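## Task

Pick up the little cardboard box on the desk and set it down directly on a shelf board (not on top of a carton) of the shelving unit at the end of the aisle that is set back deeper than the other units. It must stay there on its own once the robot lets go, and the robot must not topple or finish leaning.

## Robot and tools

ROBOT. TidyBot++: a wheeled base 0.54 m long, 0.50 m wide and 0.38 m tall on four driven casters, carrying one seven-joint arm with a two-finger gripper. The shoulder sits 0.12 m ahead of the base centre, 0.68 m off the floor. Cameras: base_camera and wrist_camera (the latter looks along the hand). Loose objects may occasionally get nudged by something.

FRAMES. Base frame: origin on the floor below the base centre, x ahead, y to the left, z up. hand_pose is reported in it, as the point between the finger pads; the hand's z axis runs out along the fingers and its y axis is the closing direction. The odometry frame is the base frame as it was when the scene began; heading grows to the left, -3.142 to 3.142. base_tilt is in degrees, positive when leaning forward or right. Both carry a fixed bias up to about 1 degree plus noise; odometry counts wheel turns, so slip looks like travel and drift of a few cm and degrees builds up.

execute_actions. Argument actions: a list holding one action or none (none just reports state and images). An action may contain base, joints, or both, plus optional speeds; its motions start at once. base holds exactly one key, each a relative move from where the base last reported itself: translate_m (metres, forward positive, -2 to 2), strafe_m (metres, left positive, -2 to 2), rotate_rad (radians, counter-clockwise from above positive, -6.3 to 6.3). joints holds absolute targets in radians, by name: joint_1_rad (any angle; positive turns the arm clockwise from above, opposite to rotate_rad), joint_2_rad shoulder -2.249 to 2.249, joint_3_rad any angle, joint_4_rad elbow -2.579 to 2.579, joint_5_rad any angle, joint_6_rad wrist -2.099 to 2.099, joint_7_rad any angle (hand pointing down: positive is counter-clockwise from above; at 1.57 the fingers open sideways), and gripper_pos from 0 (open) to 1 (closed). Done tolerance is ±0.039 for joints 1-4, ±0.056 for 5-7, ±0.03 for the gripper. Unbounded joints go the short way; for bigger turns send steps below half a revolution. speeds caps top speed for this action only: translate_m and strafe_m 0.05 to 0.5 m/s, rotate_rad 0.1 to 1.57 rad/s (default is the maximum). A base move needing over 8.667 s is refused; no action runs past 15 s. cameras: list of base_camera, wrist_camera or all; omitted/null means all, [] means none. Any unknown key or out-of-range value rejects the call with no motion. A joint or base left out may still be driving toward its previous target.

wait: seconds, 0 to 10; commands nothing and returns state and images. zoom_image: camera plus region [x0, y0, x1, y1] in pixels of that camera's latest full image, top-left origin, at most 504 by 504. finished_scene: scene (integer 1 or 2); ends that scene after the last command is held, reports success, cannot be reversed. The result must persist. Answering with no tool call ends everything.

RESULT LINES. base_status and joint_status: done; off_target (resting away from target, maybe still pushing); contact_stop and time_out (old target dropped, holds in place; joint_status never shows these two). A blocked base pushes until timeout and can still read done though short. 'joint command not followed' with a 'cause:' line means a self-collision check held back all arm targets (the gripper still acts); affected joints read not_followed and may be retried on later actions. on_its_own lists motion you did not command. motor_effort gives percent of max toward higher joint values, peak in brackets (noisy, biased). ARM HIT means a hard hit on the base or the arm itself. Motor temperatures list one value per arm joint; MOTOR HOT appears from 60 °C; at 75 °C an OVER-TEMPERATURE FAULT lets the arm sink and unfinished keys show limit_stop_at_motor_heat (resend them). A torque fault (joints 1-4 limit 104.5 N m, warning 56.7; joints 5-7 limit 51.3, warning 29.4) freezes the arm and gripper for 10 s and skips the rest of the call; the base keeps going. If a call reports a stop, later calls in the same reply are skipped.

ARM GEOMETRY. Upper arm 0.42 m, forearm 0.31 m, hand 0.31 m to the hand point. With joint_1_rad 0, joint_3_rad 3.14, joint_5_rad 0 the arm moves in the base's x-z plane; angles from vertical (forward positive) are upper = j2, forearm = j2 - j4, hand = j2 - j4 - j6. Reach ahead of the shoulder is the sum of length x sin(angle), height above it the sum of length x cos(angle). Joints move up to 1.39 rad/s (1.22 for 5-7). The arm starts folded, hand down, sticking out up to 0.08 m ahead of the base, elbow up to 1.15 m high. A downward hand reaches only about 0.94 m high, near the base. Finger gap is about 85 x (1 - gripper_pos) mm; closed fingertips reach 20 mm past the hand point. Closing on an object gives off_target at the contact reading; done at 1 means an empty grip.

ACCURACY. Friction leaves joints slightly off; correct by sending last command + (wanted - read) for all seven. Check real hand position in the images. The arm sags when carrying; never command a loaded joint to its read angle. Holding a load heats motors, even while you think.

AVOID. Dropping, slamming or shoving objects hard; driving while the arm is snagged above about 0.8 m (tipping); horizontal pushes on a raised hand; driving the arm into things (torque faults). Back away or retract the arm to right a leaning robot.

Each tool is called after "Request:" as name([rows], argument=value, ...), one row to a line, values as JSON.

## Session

Request:
execute_actions(actions=[])

Scene clock: 0.00 s.
Motor temperatures (°C, as the motors report them): [35 32 29 34 41 37 38]
base_odometry: x=+0.000 y=+0.000 heading=+0.000 (m, m, rad; odometry frame)
base_tilt: forward=+0.8 right=-0.5 (deg)
base_status: not commanded
joint_positions: joint_1_rad=-0.001 joint_2_rad=-0.347 joint_3_rad=+3.113 joint_4_rad=-2.519 joint_5_rad=-0.044 joint_6_rad=-0.830 joint_7_rad=+1.532 gripper_pos=+0.000
joint_status: not commanded
motor_effort: joint_1_rad=-1 joint_2_rad=-1 joint_3_rad=+0 joint_4_rad=+13 joint_5_rad=+0 joint_6_rad=+2 joint_7_rad=+0 (%)
hand_pose: x=+0.2778 y=+0.0150 z=+0.5913 quat_wxyz=(-0.015, +0.997, -0.019, +0.069) (m; base frame)
pictures: base_camera, wrist_camera
Images, in order (width x height): base_camera 644x364, wrist_camera 644x476.

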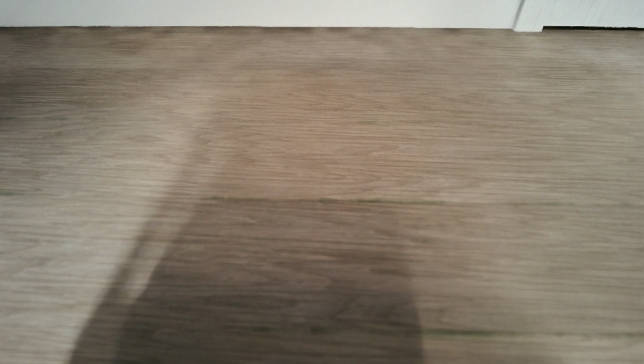

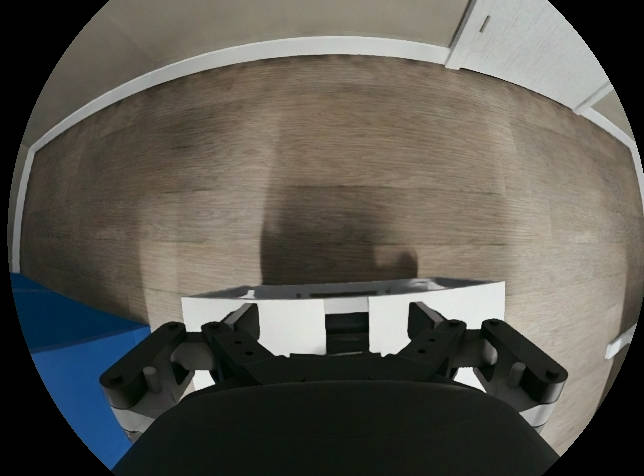

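Request:
execute_actions([
  {"base":{"rotate_rad":-1.62},"joints":{"joint_1_rad":0.5,"joint_3_rad":3.16,"joint_5_rad":0.04,"joint_6_rad":0.45,"joint_7_rad":1.6}},
])

Scene clock: 6.10 s.
Motor temperatures (°C, as the motors report them): [35 32 29 34 41 37 38]
base_odometry: x=+0.000 y=+0.000 heading=-1.619 (m, m, rad; odometry frame)
base_tilt: forward=+0.8 right=-0.5 (deg)
base_status: done
joint_positions: joint_1_rad=+0.493 joint_2_rad=-0.347 joint_3_rad=+3.149 joint_4_rad=-2.519 joint_5_rad=+0.016 joint_6_rad=+0.420 joint_7_rad=+1.559 gripper_pos=+0.000
joint_status: all done
motor_effort: joint_1_rad=+0(2) joint_2_rad=-5(6) joint_3_rad=+0(1) joint_4_rad=+18(18) joint_5_rad=-1(0) joint_6_rad=+9(8) joint_7_rad=+1(0) (%)
hand_pose: x=+0.4911 y=-0.2000 z=+0.8434 quat_wxyz=(+0.156, +0.745, -0.188, +0.621) (m; base frame)
pictures: base_camera, wrist_camera
Images, in order (width x height): base_camera 644x364, wrist_camera 644x476.

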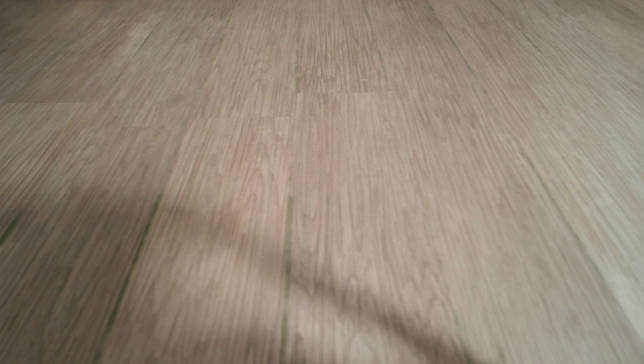

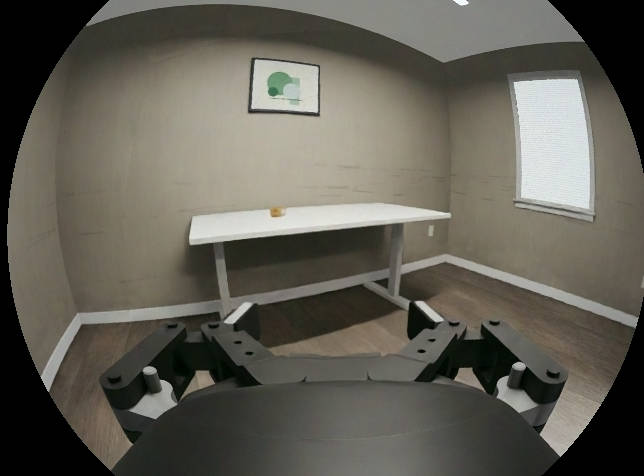

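Request:
execute_actions([
  {"base":{"strafe_m":-0.47},"joints":{"joint_1_rad":-0.015,"joint_2_rad":0.0,"joint_4_rad":-1.9,"joint_6_rad":-0.1}},
], cameras=["wrist_camera"])

Request:
execute_actions([
  {"base":{"translate_m":0.45}},
])

Scene clock: 13.93 s.
Motor temperatures (°C, as the motors report them): [35 32 29 34 41 37 38]
base_odometry: x=-0.470 y=+0.023 heading=-1.620 (m, m, rad; odometry frame)
base_tilt: forward=+0.8 right=-0.4 (deg)
base_status: done
joint_positions: joint_1_rad=-0.002 joint_2_rad=-0.014 joint_3_rad=+3.152 joint_4_rad=-1.909 joint_5_rad=+0.017 joint_6_rad=-0.062 joint_7_rad=+1.559 gripper_pos=+0.000
joint_status: all done
motor_effort: joint_1_rad=+0(1) joint_2_rad=-19(20) joint_3_rad=+0(2) joint_4_rad=+19(20) joint_5_rad=+0(1) joint_6_rad=+8(9) joint_7_rad=+0(1) (%)
hand_pose: x=+0.6995 y=-0.0039 z=+0.8847 quat_wxyz=(+0.004, +0.830, -0.002, +0.558) (m; base frame)
pictures: wrist_camera
Images, in order (width x height): wrist_camera 644x476.

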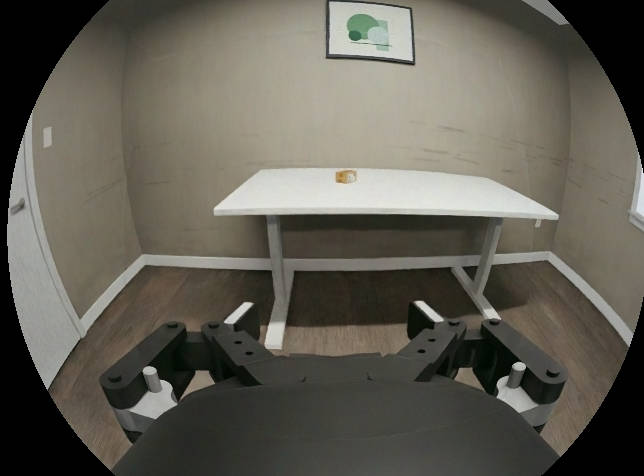

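Scene clock: 16.10 s.
Motor temperatures (°C, as the motors report them): [35 32 29 34 41 37 38]
base_odometry: x=-0.492 y=-0.426 heading=-1.620 (m, m, rad; odometry frame)
base_tilt: forward=+0.8 right=-0.5 (deg)
base_status: done
joint_positions: joint_1_rad=-0.002 joint_2_rad=-0.003 joint_3_rad=+3.152 joint_4_rad=-1.906 joint_5_rad=+0.017 joint_6_rad=-0.064 joint_7_rad=+1.559 gripper_pos=+0.000
joint_status: not commanded
motor_effort: joint_1_rad=+0(2) joint_2_rad=-19(21) joint_3_rad=+0(1) joint_4_rad=+19(20) joint_5_rad=+0(0) joint_6_rad=+8(9) joint_7_rad=+1(1) (%)
hand_pose: x=+0.7022 y=-0.0038 z=+0.8797 quat_wxyz=(+0.004, +0.833, -0.002, +0.554) (m; base frame)
pictures: base_camera, wrist_camera
Images, in order (width x height): base_camera 644x364, wrist_camera 644x476.

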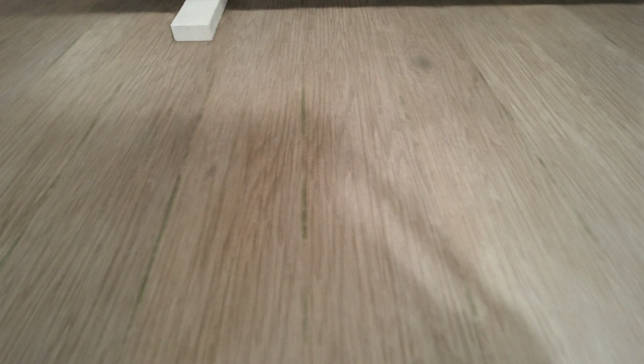

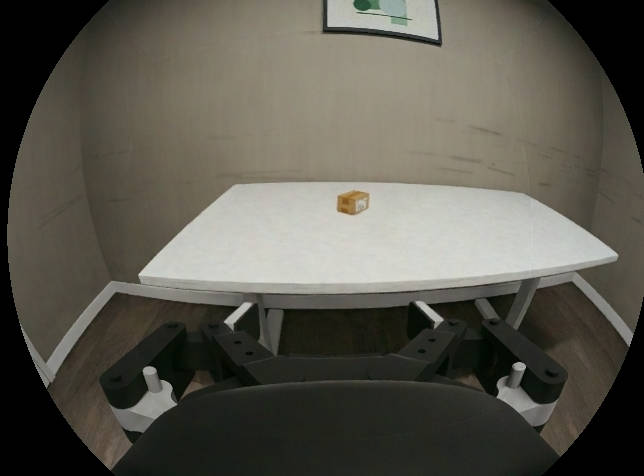

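Request:
zoom_image(camera="wrist_camera", region=[310, 170, 400, 235])

Region (310, 170, 400, 235) of wrist_camera's 644x476 image, scaled by 5.600.

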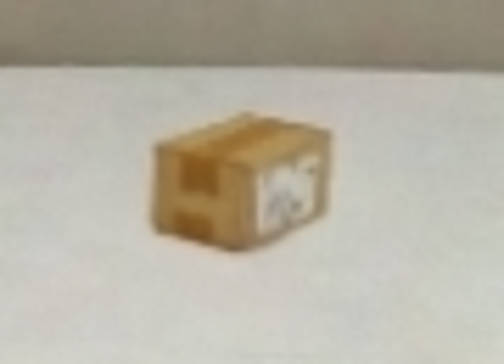

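Request:
execute_actions([
  {"base":{"rotate_rad":-0.55}},
], cameras=[])

Request:
execute_actions([
  {"base":{"strafe_m":0.64},"joints":{"joint_2_rad":0.42,"joint_4_rad":-1.433,"joint_6_rad":-0.22}},
])

Scene clock: 40.50 s.
Motor temperatures (°C, as the motors report them): [35 32 29 34 42 37 38]
base_odometry: x=-0.492 y=-0.426 heading=-2.169 (m, m, rad; odometry frame)
base_tilt: forward=+0.8 right=-0.5 (deg)
base_status: done
joint_positions: joint_1_rad=-0.008 joint_2_rad=-0.003 joint_3_rad=+3.161 joint_4_rad=-1.906 joint_5_rad=+0.017 joint_6_rad=-0.064 joint_7_rad=+1.559 gripper_pos=+0.000
joint_status: not commanded
motor_effort: joint_1_rad=-1(3) joint_2_rad=-18(20) joint_3_rad=+0(3) joint_4_rad=+19(20) joint_5_rad=-1(1) joint_6_rad=+8(9) joint_7_rad=+1(1) (%)
hand_pose: x=+0.7023 y=-0.0060 z=+0.8797 quat_wxyz=(+0.005, +0.833, -0.003, +0.554) (m; base frame)
pictures: none
No camera images: the call's "cameras" was empty. Leave "cameras" out to get every camera's image.

Scene clock: 43.13 s.
Motor temperatures (°C, as the motors report them): [35 32 29 34 42 37 38]
base_odometry: x=+0.037 y=-0.788 heading=-2.170 (m, m, rad; odometry frame)
base_tilt: forward=+0.8 right=-0.5 (deg)
base_status: done
joint_positions: joint_1_rad=-0.014 joint_2_rad=+0.416 joint_3_rad=+3.162 joint_4_rad=-1.445 joint_5_rad=+0.017 joint_6_rad=-0.182 joint_7_rad=+1.559 gripper_pos=+0.000
joint_status: all done
motor_effort: joint_1_rad=+1(2) joint_2_rad=-34(34) joint_3_rad=+0(3) joint_4_rad=+19(20) joint_5_rad=-1(1) joint_6_rad=+8(9) joint_7_rad=+1(1) (%)
hand_pose: x=+0.8676 y=-0.0015 z=+0.8353 quat_wxyz=(+0.007, +0.853, +0.001, +0.522) (m; base frame)
pictures: base_camera, wrist_camera
Images, in order (width x height): base_camera 644x364, wrist_camera 644x476.

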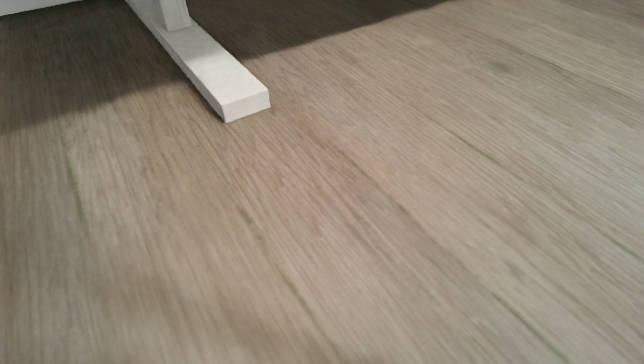

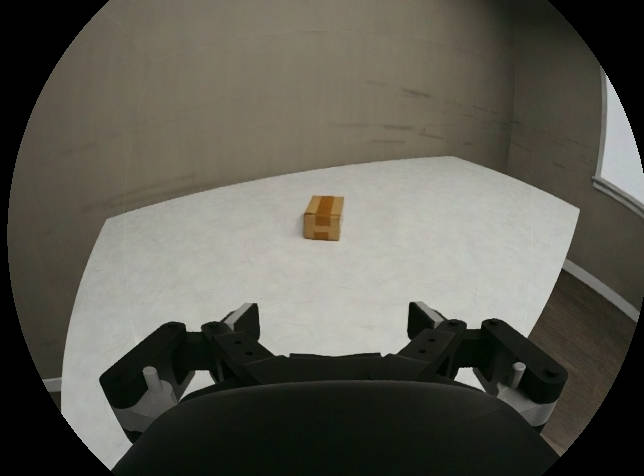

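Request:
execute_actions([
  {"base":{"translate_m":0.18},"joints":{"joint_1_rad":-0.04}},
])

Scene clock: 49.37 s.
Motor temperatures (°C, as the motors report them): [35 32 29 34 42 37 38]
base_odometry: x=-0.065 y=-0.937 heading=-2.170 (m, m, rad; odometry frame)
base_tilt: forward=+0.8 right=-0.5 (deg)
base_status: done
joint_positions: joint_1_rad=-0.031 joint_2_rad=+0.420 joint_3_rad=+3.161 joint_4_rad=-1.441 joint_5_rad=+0.017 joint_6_rad=-0.184 joint_7_rad=+1.559 gripper_pos=+0.000
joint_status: all done
motor_effort: joint_1_rad=-1(2) joint_2_rad=-33(37) joint_3_rad=+0(2) joint_4_rad=+19(20) joint_5_rad=+0(1) joint_6_rad=+8(8) joint_7_rad=+1(0) (%)
hand_pose: x=+0.8690 y=+0.0112 z=+0.8339 quat_wxyz=(+0.003, +0.853, +0.009, +0.521) (m; base frame)
pictures: base_camera, wrist_camera
Images, in order (width x height): base_camera 644x364, wrist_camera 644x476.

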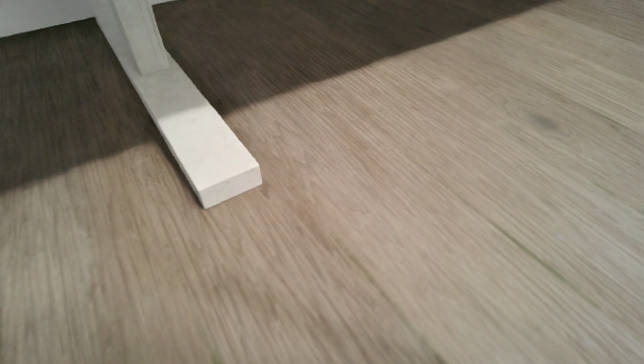

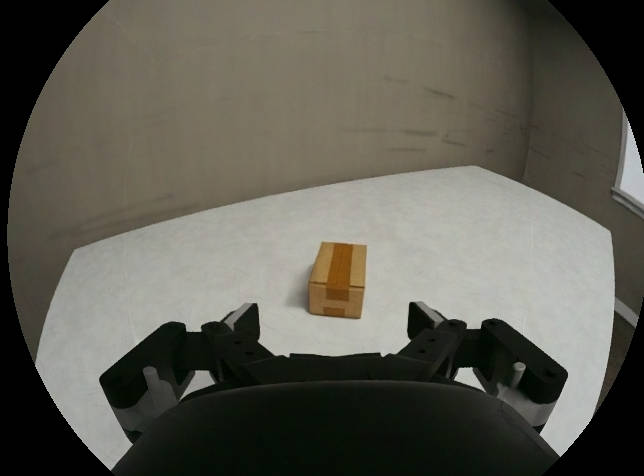

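Request:
execute_actions([
  {"base":{"translate_m":0.12},"joints":{"joint_1_rad":-0.015,"joint_2_rad":0.52}},
])

Scene clock: 57.63 s.
Motor temperatures (°C, as the motors report them): [35 33 29 35 42 37 38]
base_odometry: x=-0.132 y=-1.036 heading=-2.169 (m, m, rad; odometry frame)
base_tilt: forward=+0.8 right=-0.4 (deg)
base_status: done
joint_positions: joint_1_rad=-0.027 joint_2_rad=+0.527 joint_3_rad=+3.161 joint_4_rad=-1.437 joint_5_rad=+0.017 joint_6_rad=-0.185 joint_7_rad=+1.559 gripper_pos=+0.000
joint_status: all done
motor_effort: joint_1_rad=+0(0) joint_2_rad=-35(39) joint_3_rad=-1(1) joint_4_rad=+18(20) joint_5_rad=-1(1) joint_6_rad=+8(9) joint_7_rad=+1(1) (%)
hand_pose: x=+0.8820 y=+0.0088 z=+0.7546 quat_wxyz=(+0.004, +0.879, +0.008, +0.476) (m; base frame)
pictures: base_camera, wrist_camera
Images, in order (width x height): base_camera 644x364, wrist_camera 644x476.

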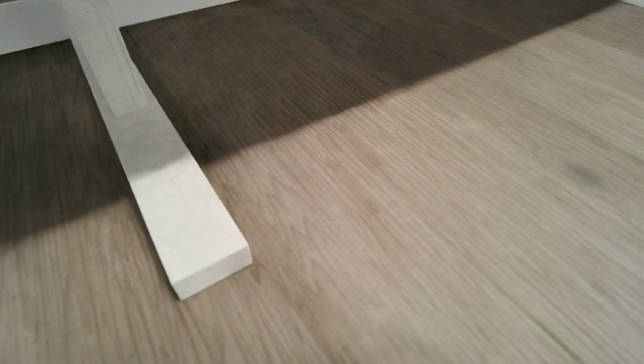

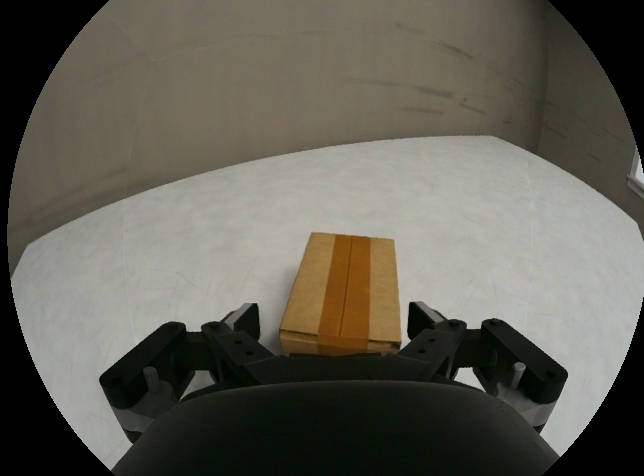

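Request:
execute_actions([
  {"base":{"translate_m":0.02},"joints":{"joint_1_rad":0.0}},
], cameras=[])

Request:
execute_actions([
  {"joints":{"gripper_pos":1.0}},
], cameras=["wrist_camera"])

Scene clock: 62.90 s.
Motor temperatures (°C, as the motors report them): [35 33 29 35 42 37 38]
base_odometry: x=-0.144 y=-1.053 heading=-2.169 (m, m, rad; odometry frame)
base_tilt: forward=+0.8 right=-0.5 (deg)
base_status: done
joint_positions: joint_1_rad=-0.012 joint_2_rad=+0.526 joint_3_rad=+3.161 joint_4_rad=-1.436 joint_5_rad=+0.017 joint_6_rad=-0.185 joint_7_rad=+1.559 gripper_pos=+0.000
joint_status: all done
motor_effort: joint_1_rad=-1(2) joint_2_rad=-35(39) joint_3_rad=-1(1) joint_4_rad=+18(19) joint_5_rad=-1(0) joint_6_rad=+8(8) joint_7_rad=+0(1) (%)
hand_pose: x=+0.8822 y=-0.0027 z=+0.7562 quat_wxyz=(+0.008, +0.879, +0.001, +0.477) (m; base frame)
pictures: none
No camera images: the call's "cameras" was empty. Leave "cameras" out to get every camera's image.

Scene clock: 64.00 s.
Motor temperatures (°C, as the motors report them): [35 33 29 35 42 37 38]
base_odometry: x=-0.144 y=-1.053 heading=-2.169 (m, m, rad; odometry frame)
base_tilt: forward=+0.8 right=-0.5 (deg)
base_status: not commanded
joint_positions: joint_1_rad=-0.012 joint_2_rad=+0.526 joint_3_rad=+3.161 joint_4_rad=-1.436 joint_5_rad=+0.017 joint_6_rad=-0.185 joint_7_rad=+1.559 gripper_pos=+0.349
joint_status: gripper_pos off_target (ended at +0.349, target +1.000)
motor_effort: joint_1_rad=-1(0) joint_2_rad=-34(35) joint_3_rad=-1(0) joint_4_rad=+18(19) joint_5_rad=+0(1) joint_6_rad=+7(8) joint_7_rad=+1(1) (%)
hand_pose: x=+0.8822 y=-0.0027 z=+0.7566 quat_wxyz=(+0.008, +0.879, +0.001, +0.477) (m; base frame)
pictures: wrist_camera
Images, in order (width x height): wrist_camera 644x476.

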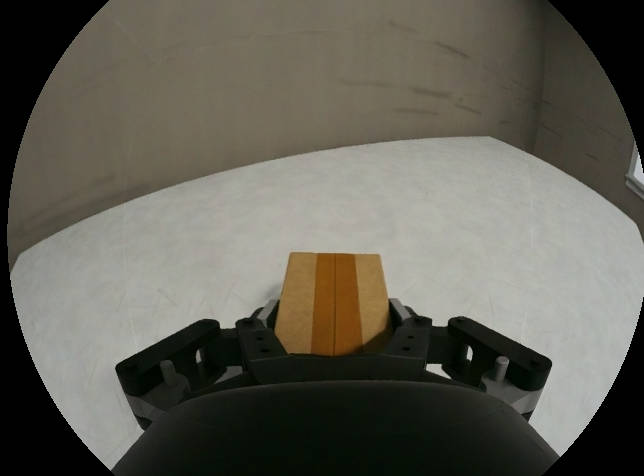

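Request:
execute_actions([
  {"base":{"translate_m":-0.3},"joints":{"joint_2_rad":-0.3,"joint_4_rad":-2.35,"joint_6_rad":0.4}},
], cameras=[])

Request:
execute_actions([
  {"base":{"rotate_rad":-2.56}},
])

Scene clock: 72.67 s.
Motor temperatures (°C, as the motors report them): [35 33 29 35 42 37 38]
base_odometry: x=+0.026 y=-0.805 heading=-2.169 (m, m, rad; odometry frame)
base_tilt: forward=+0.8 right=-0.5 (deg)
base_status: done
joint_positions: joint_1_rad=-0.008 joint_2_rad=-0.281 joint_3_rad=+3.161 joint_4_rad=-2.348 joint_5_rad=+0.017 joint_6_rad=+0.355 joint_7_rad=+1.559 gripper_pos=+0.349
joint_status: all done
motor_effort: joint_1_rad=-1(3) joint_2_rad=-8(38) joint_3_rad=+0(2) joint_4_rad=+20(20) joint_5_rad=-1(1) joint_6_rad=+10(10) joint_7_rad=+1(1) (%)
hand_pose: x=+0.5873 y=-0.0031 z=+0.8926 quat_wxyz=(+0.000, +0.755, -0.003, +0.655) (m; base frame)
pictures: none
No camera images: the call's "cameras" was empty. Leave "cameras" out to get every camera's image.

Scene clock: 75.57 s.
Motor temperatures (°C, as the motors report them): [35 33 29 35 42 37 38]
base_odometry: x=+0.026 y=-0.805 heading=+1.555 (m, m, rad; odometry frame)
base_tilt: forward=+0.8 right=-0.5 (deg)
base_status: done
joint_positions: joint_1_rad=-0.007 joint_2_rad=-0.281 joint_3_rad=+3.161 joint_4_rad=-2.348 joint_5_rad=+0.018 joint_6_rad=+0.356 joint_7_rad=+1.559 gripper_pos=+0.349
joint_status: not commanded
motor_effort: joint_1_rad=-1(2) joint_2_rad=-10(11) joint_3_rad=+0(2) joint_4_rad=+20(20) joint_5_rad=+0(1) joint_6_rad=+9(10) joint_7_rad=+1(1) (%)
hand_pose: x=+0.5874 y=-0.0037 z=+0.8928 quat_wxyz=(+0.001, +0.755, -0.003, +0.656) (m; base frame)
pictures: base_camera, wrist_camera
Images, in order (width x height): base_camera 644x364, wrist_camera 644x476.

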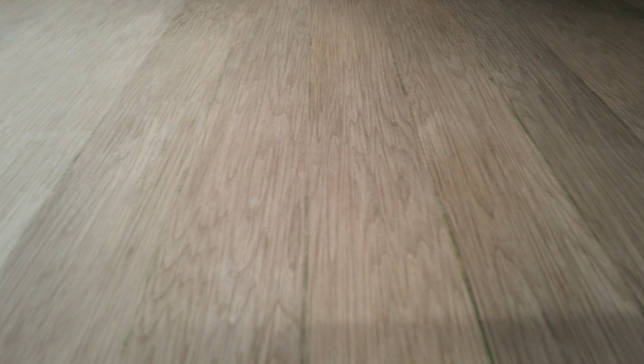

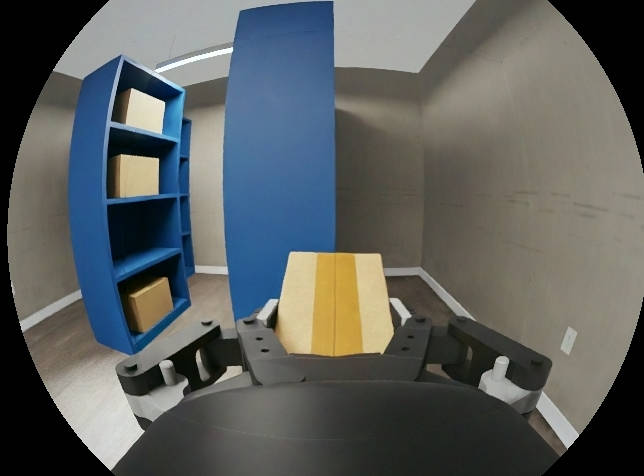

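Request:
execute_actions([
  {"base":{"strafe_m":0.84}},
], cameras=[])

Request:
execute_actions([
  {"base":{"translate_m":0.75}},
])

Scene clock: 85.87 s.
Motor temperatures (°C, as the motors report them): [35 33 29 35 42 37 38]
base_odometry: x=-0.814 y=-0.790 heading=+1.554 (m, m, rad; odometry frame)
base_tilt: forward=+0.8 right=-0.5 (deg)
base_status: done
joint_positions: joint_1_rad=-0.006 joint_2_rad=-0.281 joint_3_rad=+3.161 joint_4_rad=-2.348 joint_5_rad=+0.018 joint_6_rad=+0.356 joint_7_rad=+1.559 gripper_pos=+0.349
joint_status: not commanded
motor_effort: joint_1_rad=+0(2) joint_2_rad=-8(10) joint_3_rad=+0(2) joint_4_rad=+20(20) joint_5_rad=+0(0) joint_6_rad=+10(10) joint_7_rad=+0(1) (%)
hand_pose: x=+0.5874 y=-0.0038 z=+0.8928 quat_wxyz=(+0.001, +0.755, -0.003, +0.656) (m; base frame)
pictures: none
No camera images: the call's "cameras" was empty. Leave "cameras" out to get every camera's image.

Scene clock: 88.70 s.
Motor temperatures (°C, as the motors report them): [35 33 29 35 42 37 38]
base_odometry: x=-0.802 y=-0.040 heading=+1.554 (m, m, rad; odometry frame)
base_tilt: forward=+0.8 right=-0.5 (deg)
base_status: done
joint_positions: joint_1_rad=-0.006 joint_2_rad=-0.287 joint_3_rad=+3.161 joint_4_rad=-2.349 joint_5_rad=+0.018 joint_6_rad=+0.357 joint_7_rad=+1.559 gripper_pos=+0.349
joint_status: not commanded
motor_effort: joint_1_rad=-1(1) joint_2_rad=-9(12) joint_3_rad=+0(0) joint_4_rad=+20(21) joint_5_rad=+0(1) joint_6_rad=+10(10) joint_7_rad=+1(1) (%)
hand_pose: x=+0.5859 y=-0.0038 z=+0.8956 quat_wxyz=(+0.001, +0.753, -0.003, +0.658) (m; base frame)
pictures: base_camera, wrist_camera
Images, in order (width x height): base_camera 644x364, wrist_camera 644x476.

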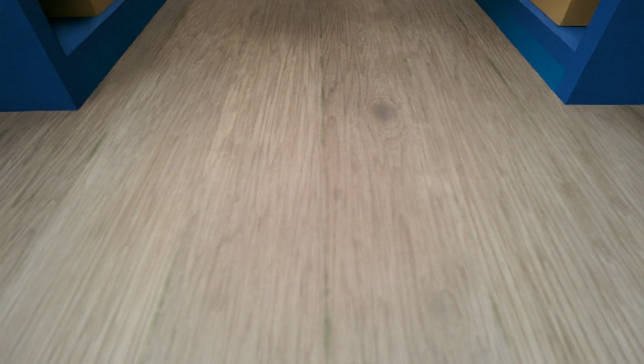

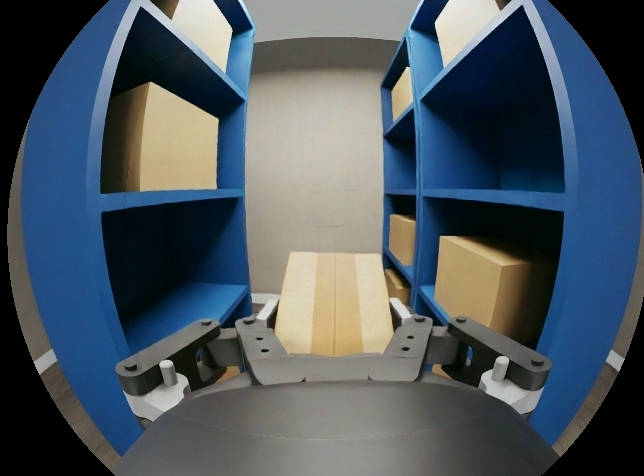

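Request:
execute_actions([
  {"base":{"translate_m":1.7},"joints":{"joint_1_rad":-0.4}},
])

Scene clock: 96.30 s.
Motor temperatures (°C, as the motors report them): [35 33 29 35 42 37 38]
base_odometry: x=-0.774 y=+1.660 heading=+1.554 (m, m, rad; odometry frame)
base_tilt: forward=+0.8 right=-0.4 (deg)
base_status: done
joint_positions: joint_1_rad=-0.388 joint_2_rad=-0.290 joint_3_rad=+3.161 joint_4_rad=-2.350 joint_5_rad=+0.018 joint_6_rad=+0.358 joint_7_rad=+1.559 gripper_pos=+0.349
joint_status: all done
motor_effort: joint_1_rad=-1(1) joint_2_rad=-9(12) joint_3_rad=+0(1) joint_4_rad=+19(20) joint_5_rad=+0(1) joint_6_rad=+9(10) joint_7_rad=+1(1) (%)
hand_pose: x=+0.5528 y=+0.1703 z=+0.8969 quat_wxyz=(-0.124, +0.739, +0.140, +0.648) (m; base frame)
pictures: base_camera, wrist_camera
Images, in order (width x height): base_camera 644x364, wrist_camera 644x476.

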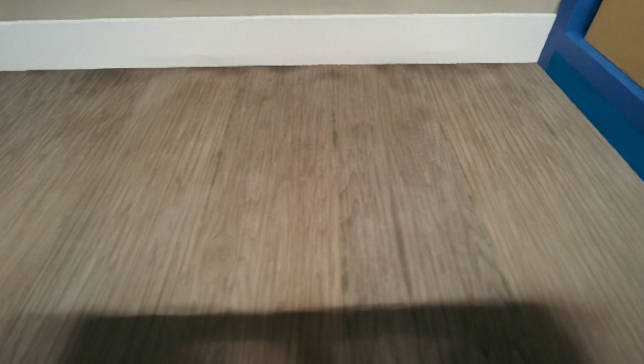

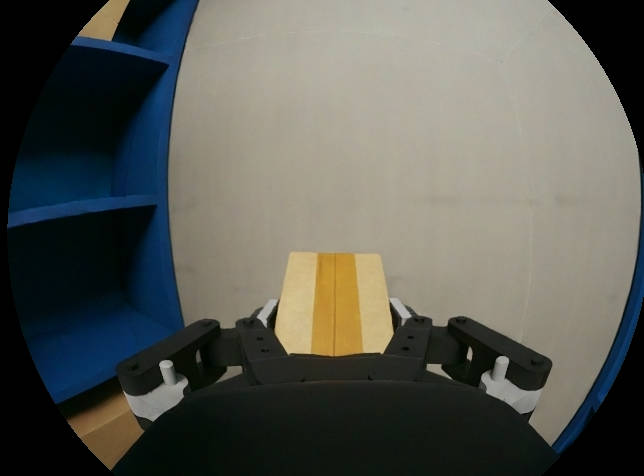

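Request:
execute_actions([
  {"base":{"translate_m":0.33},"speeds":{"translate_m":0.25},"joints":{"joint_1_rad":-1.58,"joint_2_rad":0.57,"joint_4_rad":-1.85,"joint_6_rad":0.4}},
])

Scene clock: 104.47 s.
Motor temperatures (°C, as the motors report them): [35 33 29 35 42 37 38]
base_odometry: x=-0.769 y=+1.990 heading=+1.554 (m, m, rad; odometry frame)
base_tilt: forward=+0.8 right=-0.5 (deg)
base_status: done
joint_positions: joint_1_rad=-1.580 joint_2_rad=+0.565 joint_3_rad=+3.161 joint_4_rad=-1.867 joint_5_rad=+0.018 joint_6_rad=+0.358 joint_7_rad=+1.559 gripper_pos=+0.349
joint_status: all done
motor_effort: joint_1_rad=-1(2) joint_2_rad=-34(35) joint_3_rad=-1(2) joint_4_rad=+15(20) joint_5_rad=-1(1) joint_6_rad=+8(11) joint_7_rad=+1(1) (%)
hand_pose: x=+0.1215 y=+0.7031 z=+0.6485 quat_wxyz=(-0.356, +0.607, +0.611, +0.363) (m; base frame)
pictures: base_camera, wrist_camera
Images, in order (width x height): base_camera 644x364, wrist_camera 644x476.

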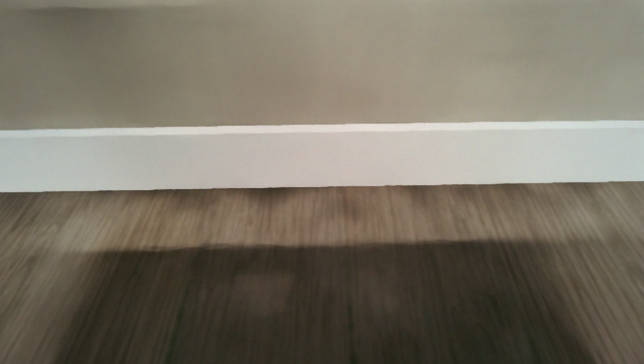

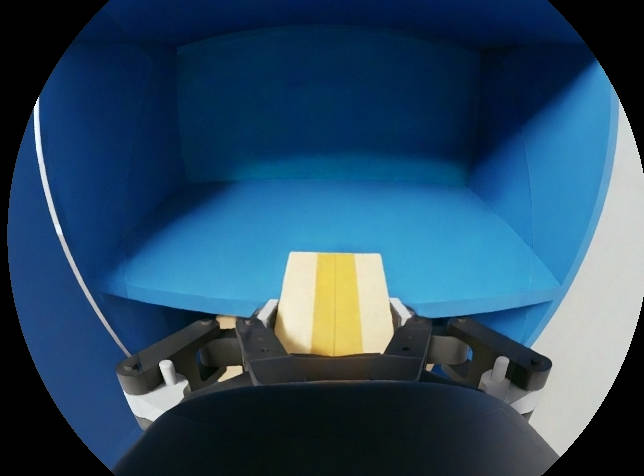

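Request:
execute_actions([
  {"base":{"strafe_m":0.26},"joints":{"joint_2_rad":0.61}},
], cameras=[])

Request:
execute_actions([
  {"joints":{"joint_2_rad":0.67}},
], cameras=["wrist_camera"])

Scene clock: 110.90 s.
Motor temperatures (°C, as the motors report them): [35 33 29 35 42 37 38]
base_odometry: x=-1.029 y=+1.994 heading=+1.554 (m, m, rad; odometry frame)
base_tilt: forward=+0.7 right=-0.5 (deg)
base_status: done
joint_positions: joint_1_rad=-1.580 joint_2_rad=+0.607 joint_3_rad=+3.161 joint_4_rad=-1.858 joint_5_rad=+0.018 joint_6_rad=+0.359 joint_7_rad=+1.559 gripper_pos=+0.349
joint_status: all done
motor_effort: joint_1_rad=-1(1) joint_2_rad=-35(35) joint_3_rad=-1(1) joint_4_rad=+15(17) joint_5_rad=-1(1) joint_6_rad=+9(10) joint_7_rad=+1(1) (%)
hand_pose: x=+0.1215 y=+0.7047 z=+0.6233 quat_wxyz=(-0.346, +0.612, +0.617, +0.354) (m; base frame)
pictures: none
No camera images: the call's "cameras" was empty. Leave "cameras" out to get every camera's image.

Scene clock: 111.77 s.
Motor temperatures (°C, as the motors report them): [35 33 29 35 42 37 38]
base_odometry: x=-1.029 y=+1.994 heading=+1.554 (m, m, rad; odometry frame)
base_tilt: forward=+0.8 right=-0.5 (deg)
base_status: not commanded
joint_positions: joint_1_rad=-1.580 joint_2_rad=+0.671 joint_3_rad=+3.161 joint_4_rad=-1.858 joint_5_rad=+0.018 joint_6_rad=+0.359 joint_7_rad=+1.559 gripper_pos=+0.349
joint_status: all done
motor_effort: joint_1_rad=+0(1) joint_2_rad=-35(37) joint_3_rad=-1(1) joint_4_rad=+14(15) joint_5_rad=-1(0) joint_6_rad=+8(9) joint_7_rad=+1(1) (%)
hand_pose: x=+0.1216 y=+0.6996 z=+0.5786 quat_wxyz=(-0.326, +0.623, +0.628, +0.334) (m; base frame)
pictures: wrist_camera
Images, in order (width x height): wrist_camera 644x476.

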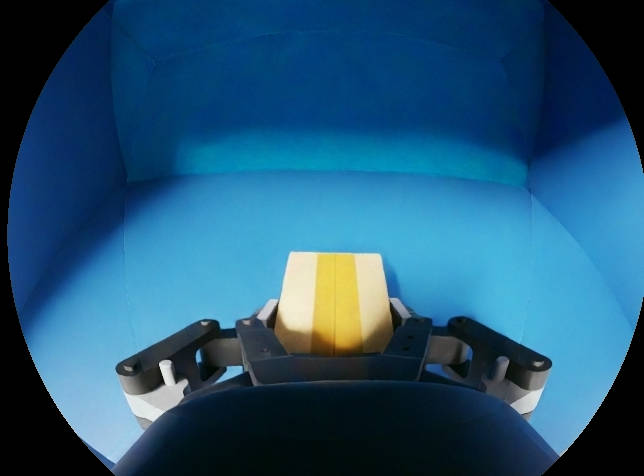

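Request:
execute_actions([
  {"joints":{"joint_2_rad":0.70}},
], cameras=[])

Scene clock: 115.20 s.
Motor temperatures (°C, as the motors report them): [35 33 29 35 42 37 38]
base_odometry: x=-1.029 y=+1.994 heading=+1.554 (m, m, rad; odometry frame)
base_tilt: forward=+0.7 right=-0.5 (deg)
base_status: not commanded
joint_positions: joint_1_rad=-1.580 joint_2_rad=+0.683 joint_3_rad=+3.161 joint_4_rad=-1.857 joint_5_rad=+0.018 joint_6_rad=+0.365 joint_7_rad=+1.559 gripper_pos=+0.349
joint_status: all done
motor_effort: joint_1_rad=+0(0) joint_2_rad=-34(36) joint_3_rad=-1(1) joint_4_rad=+13(14) joint_5_rad=-1(1) joint_6_rad=+7(8) joint_7_rad=+1(1) (%)
hand_pose: x=+0.1215 y=+0.6999 z=+0.5722 quat_wxyz=(-0.325, +0.623, +0.629, +0.333) (m; base frame)
pictures: none
No camera images: the call's "cameras" was empty. Leave "cameras" out to get every camera's image.

Request:
execute_actions([
  {"joints":{"gripper_pos":0.0,"joint_2_rad":0.68}},
], cameras=[])

Request:
execute_actions([
  {"base":{"strafe_m":-0.18},"joints":{"joint_2_rad":0.6}},
], cameras=["wrist_camera"])

Scene clock: 120.47 s.
Motor temperatures (°C, as the motors report them): [35 33 29 35 42 37 38]
base_odometry: x=-1.029 y=+1.994 heading=+1.554 (m, m, rad; odometry frame)
base_tilt: forward=+0.8 right=-0.6 (deg)
base_status: not commanded
joint_positions: joint_1_rad=-1.580 joint_2_rad=+0.683 joint_3_rad=+3.161 joint_4_rad=-1.857 joint_5_rad=+0.018 joint_6_rad=+0.365 joint_7_rad=+1.559 gripper_pos=+0.000
joint_status: all done
motor_effort: joint_1_rad=+0(0) joint_2_rad=-34(36) joint_3_rad=+0(1) joint_4_rad=+13(14) joint_5_rad=+0(1) joint_6_rad=+7(8) joint_7_rad=+1(0) (%)
hand_pose: x=+0.1215 y=+0.6999 z=+0.5723 quat_wxyz=(-0.325, +0.623, +0.629, +0.333) (m; base frame)
pictures: none
No camera images: the call's "cameras" was empty. Leave "cameras" out to get every camera's image.

Scene clock: 122.03 s.
Motor temperatures (°C, as the motors report them): [35 33 29 35 42 37 38]
base_odometry: x=-0.849 y=+1.992 heading=+1.554 (m, m, rad; odometry frame)
base_tilt: forward=+0.8 right=-0.5 (deg)
base_status: done
joint_positions: joint_1_rad=-1.580 joint_2_rad=+0.605 joint_3_rad=+3.161 joint_4_rad=-1.852 joint_5_rad=+0.018 joint_6_rad=+0.366 joint_7_rad=+1.559 gripper_pos=+0.000
joint_status: all done
motor_effort: joint_1_rad=+0(3) joint_2_rad=-33(37) joint_3_rad=+0(1) joint_4_rad=+14(16) joint_5_rad=-1(2) joint_6_rad=+8(9) joint_7_rad=+1(1) (%)
hand_pose: x=+0.1215 y=+0.7083 z=+0.6292 quat_wxyz=(-0.351, +0.609, +0.614, +0.358) (m; base frame)
pictures: wrist_camera
Images, in order (width x height): wrist_camera 644x476.

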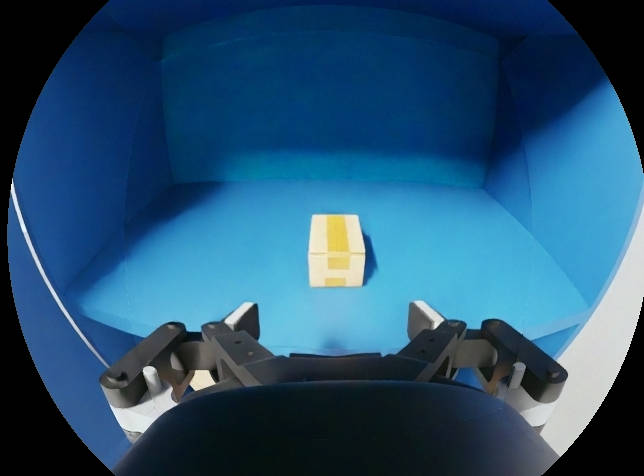

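Request:
finished_scene(scene=2)

The scene is finished: the task was done.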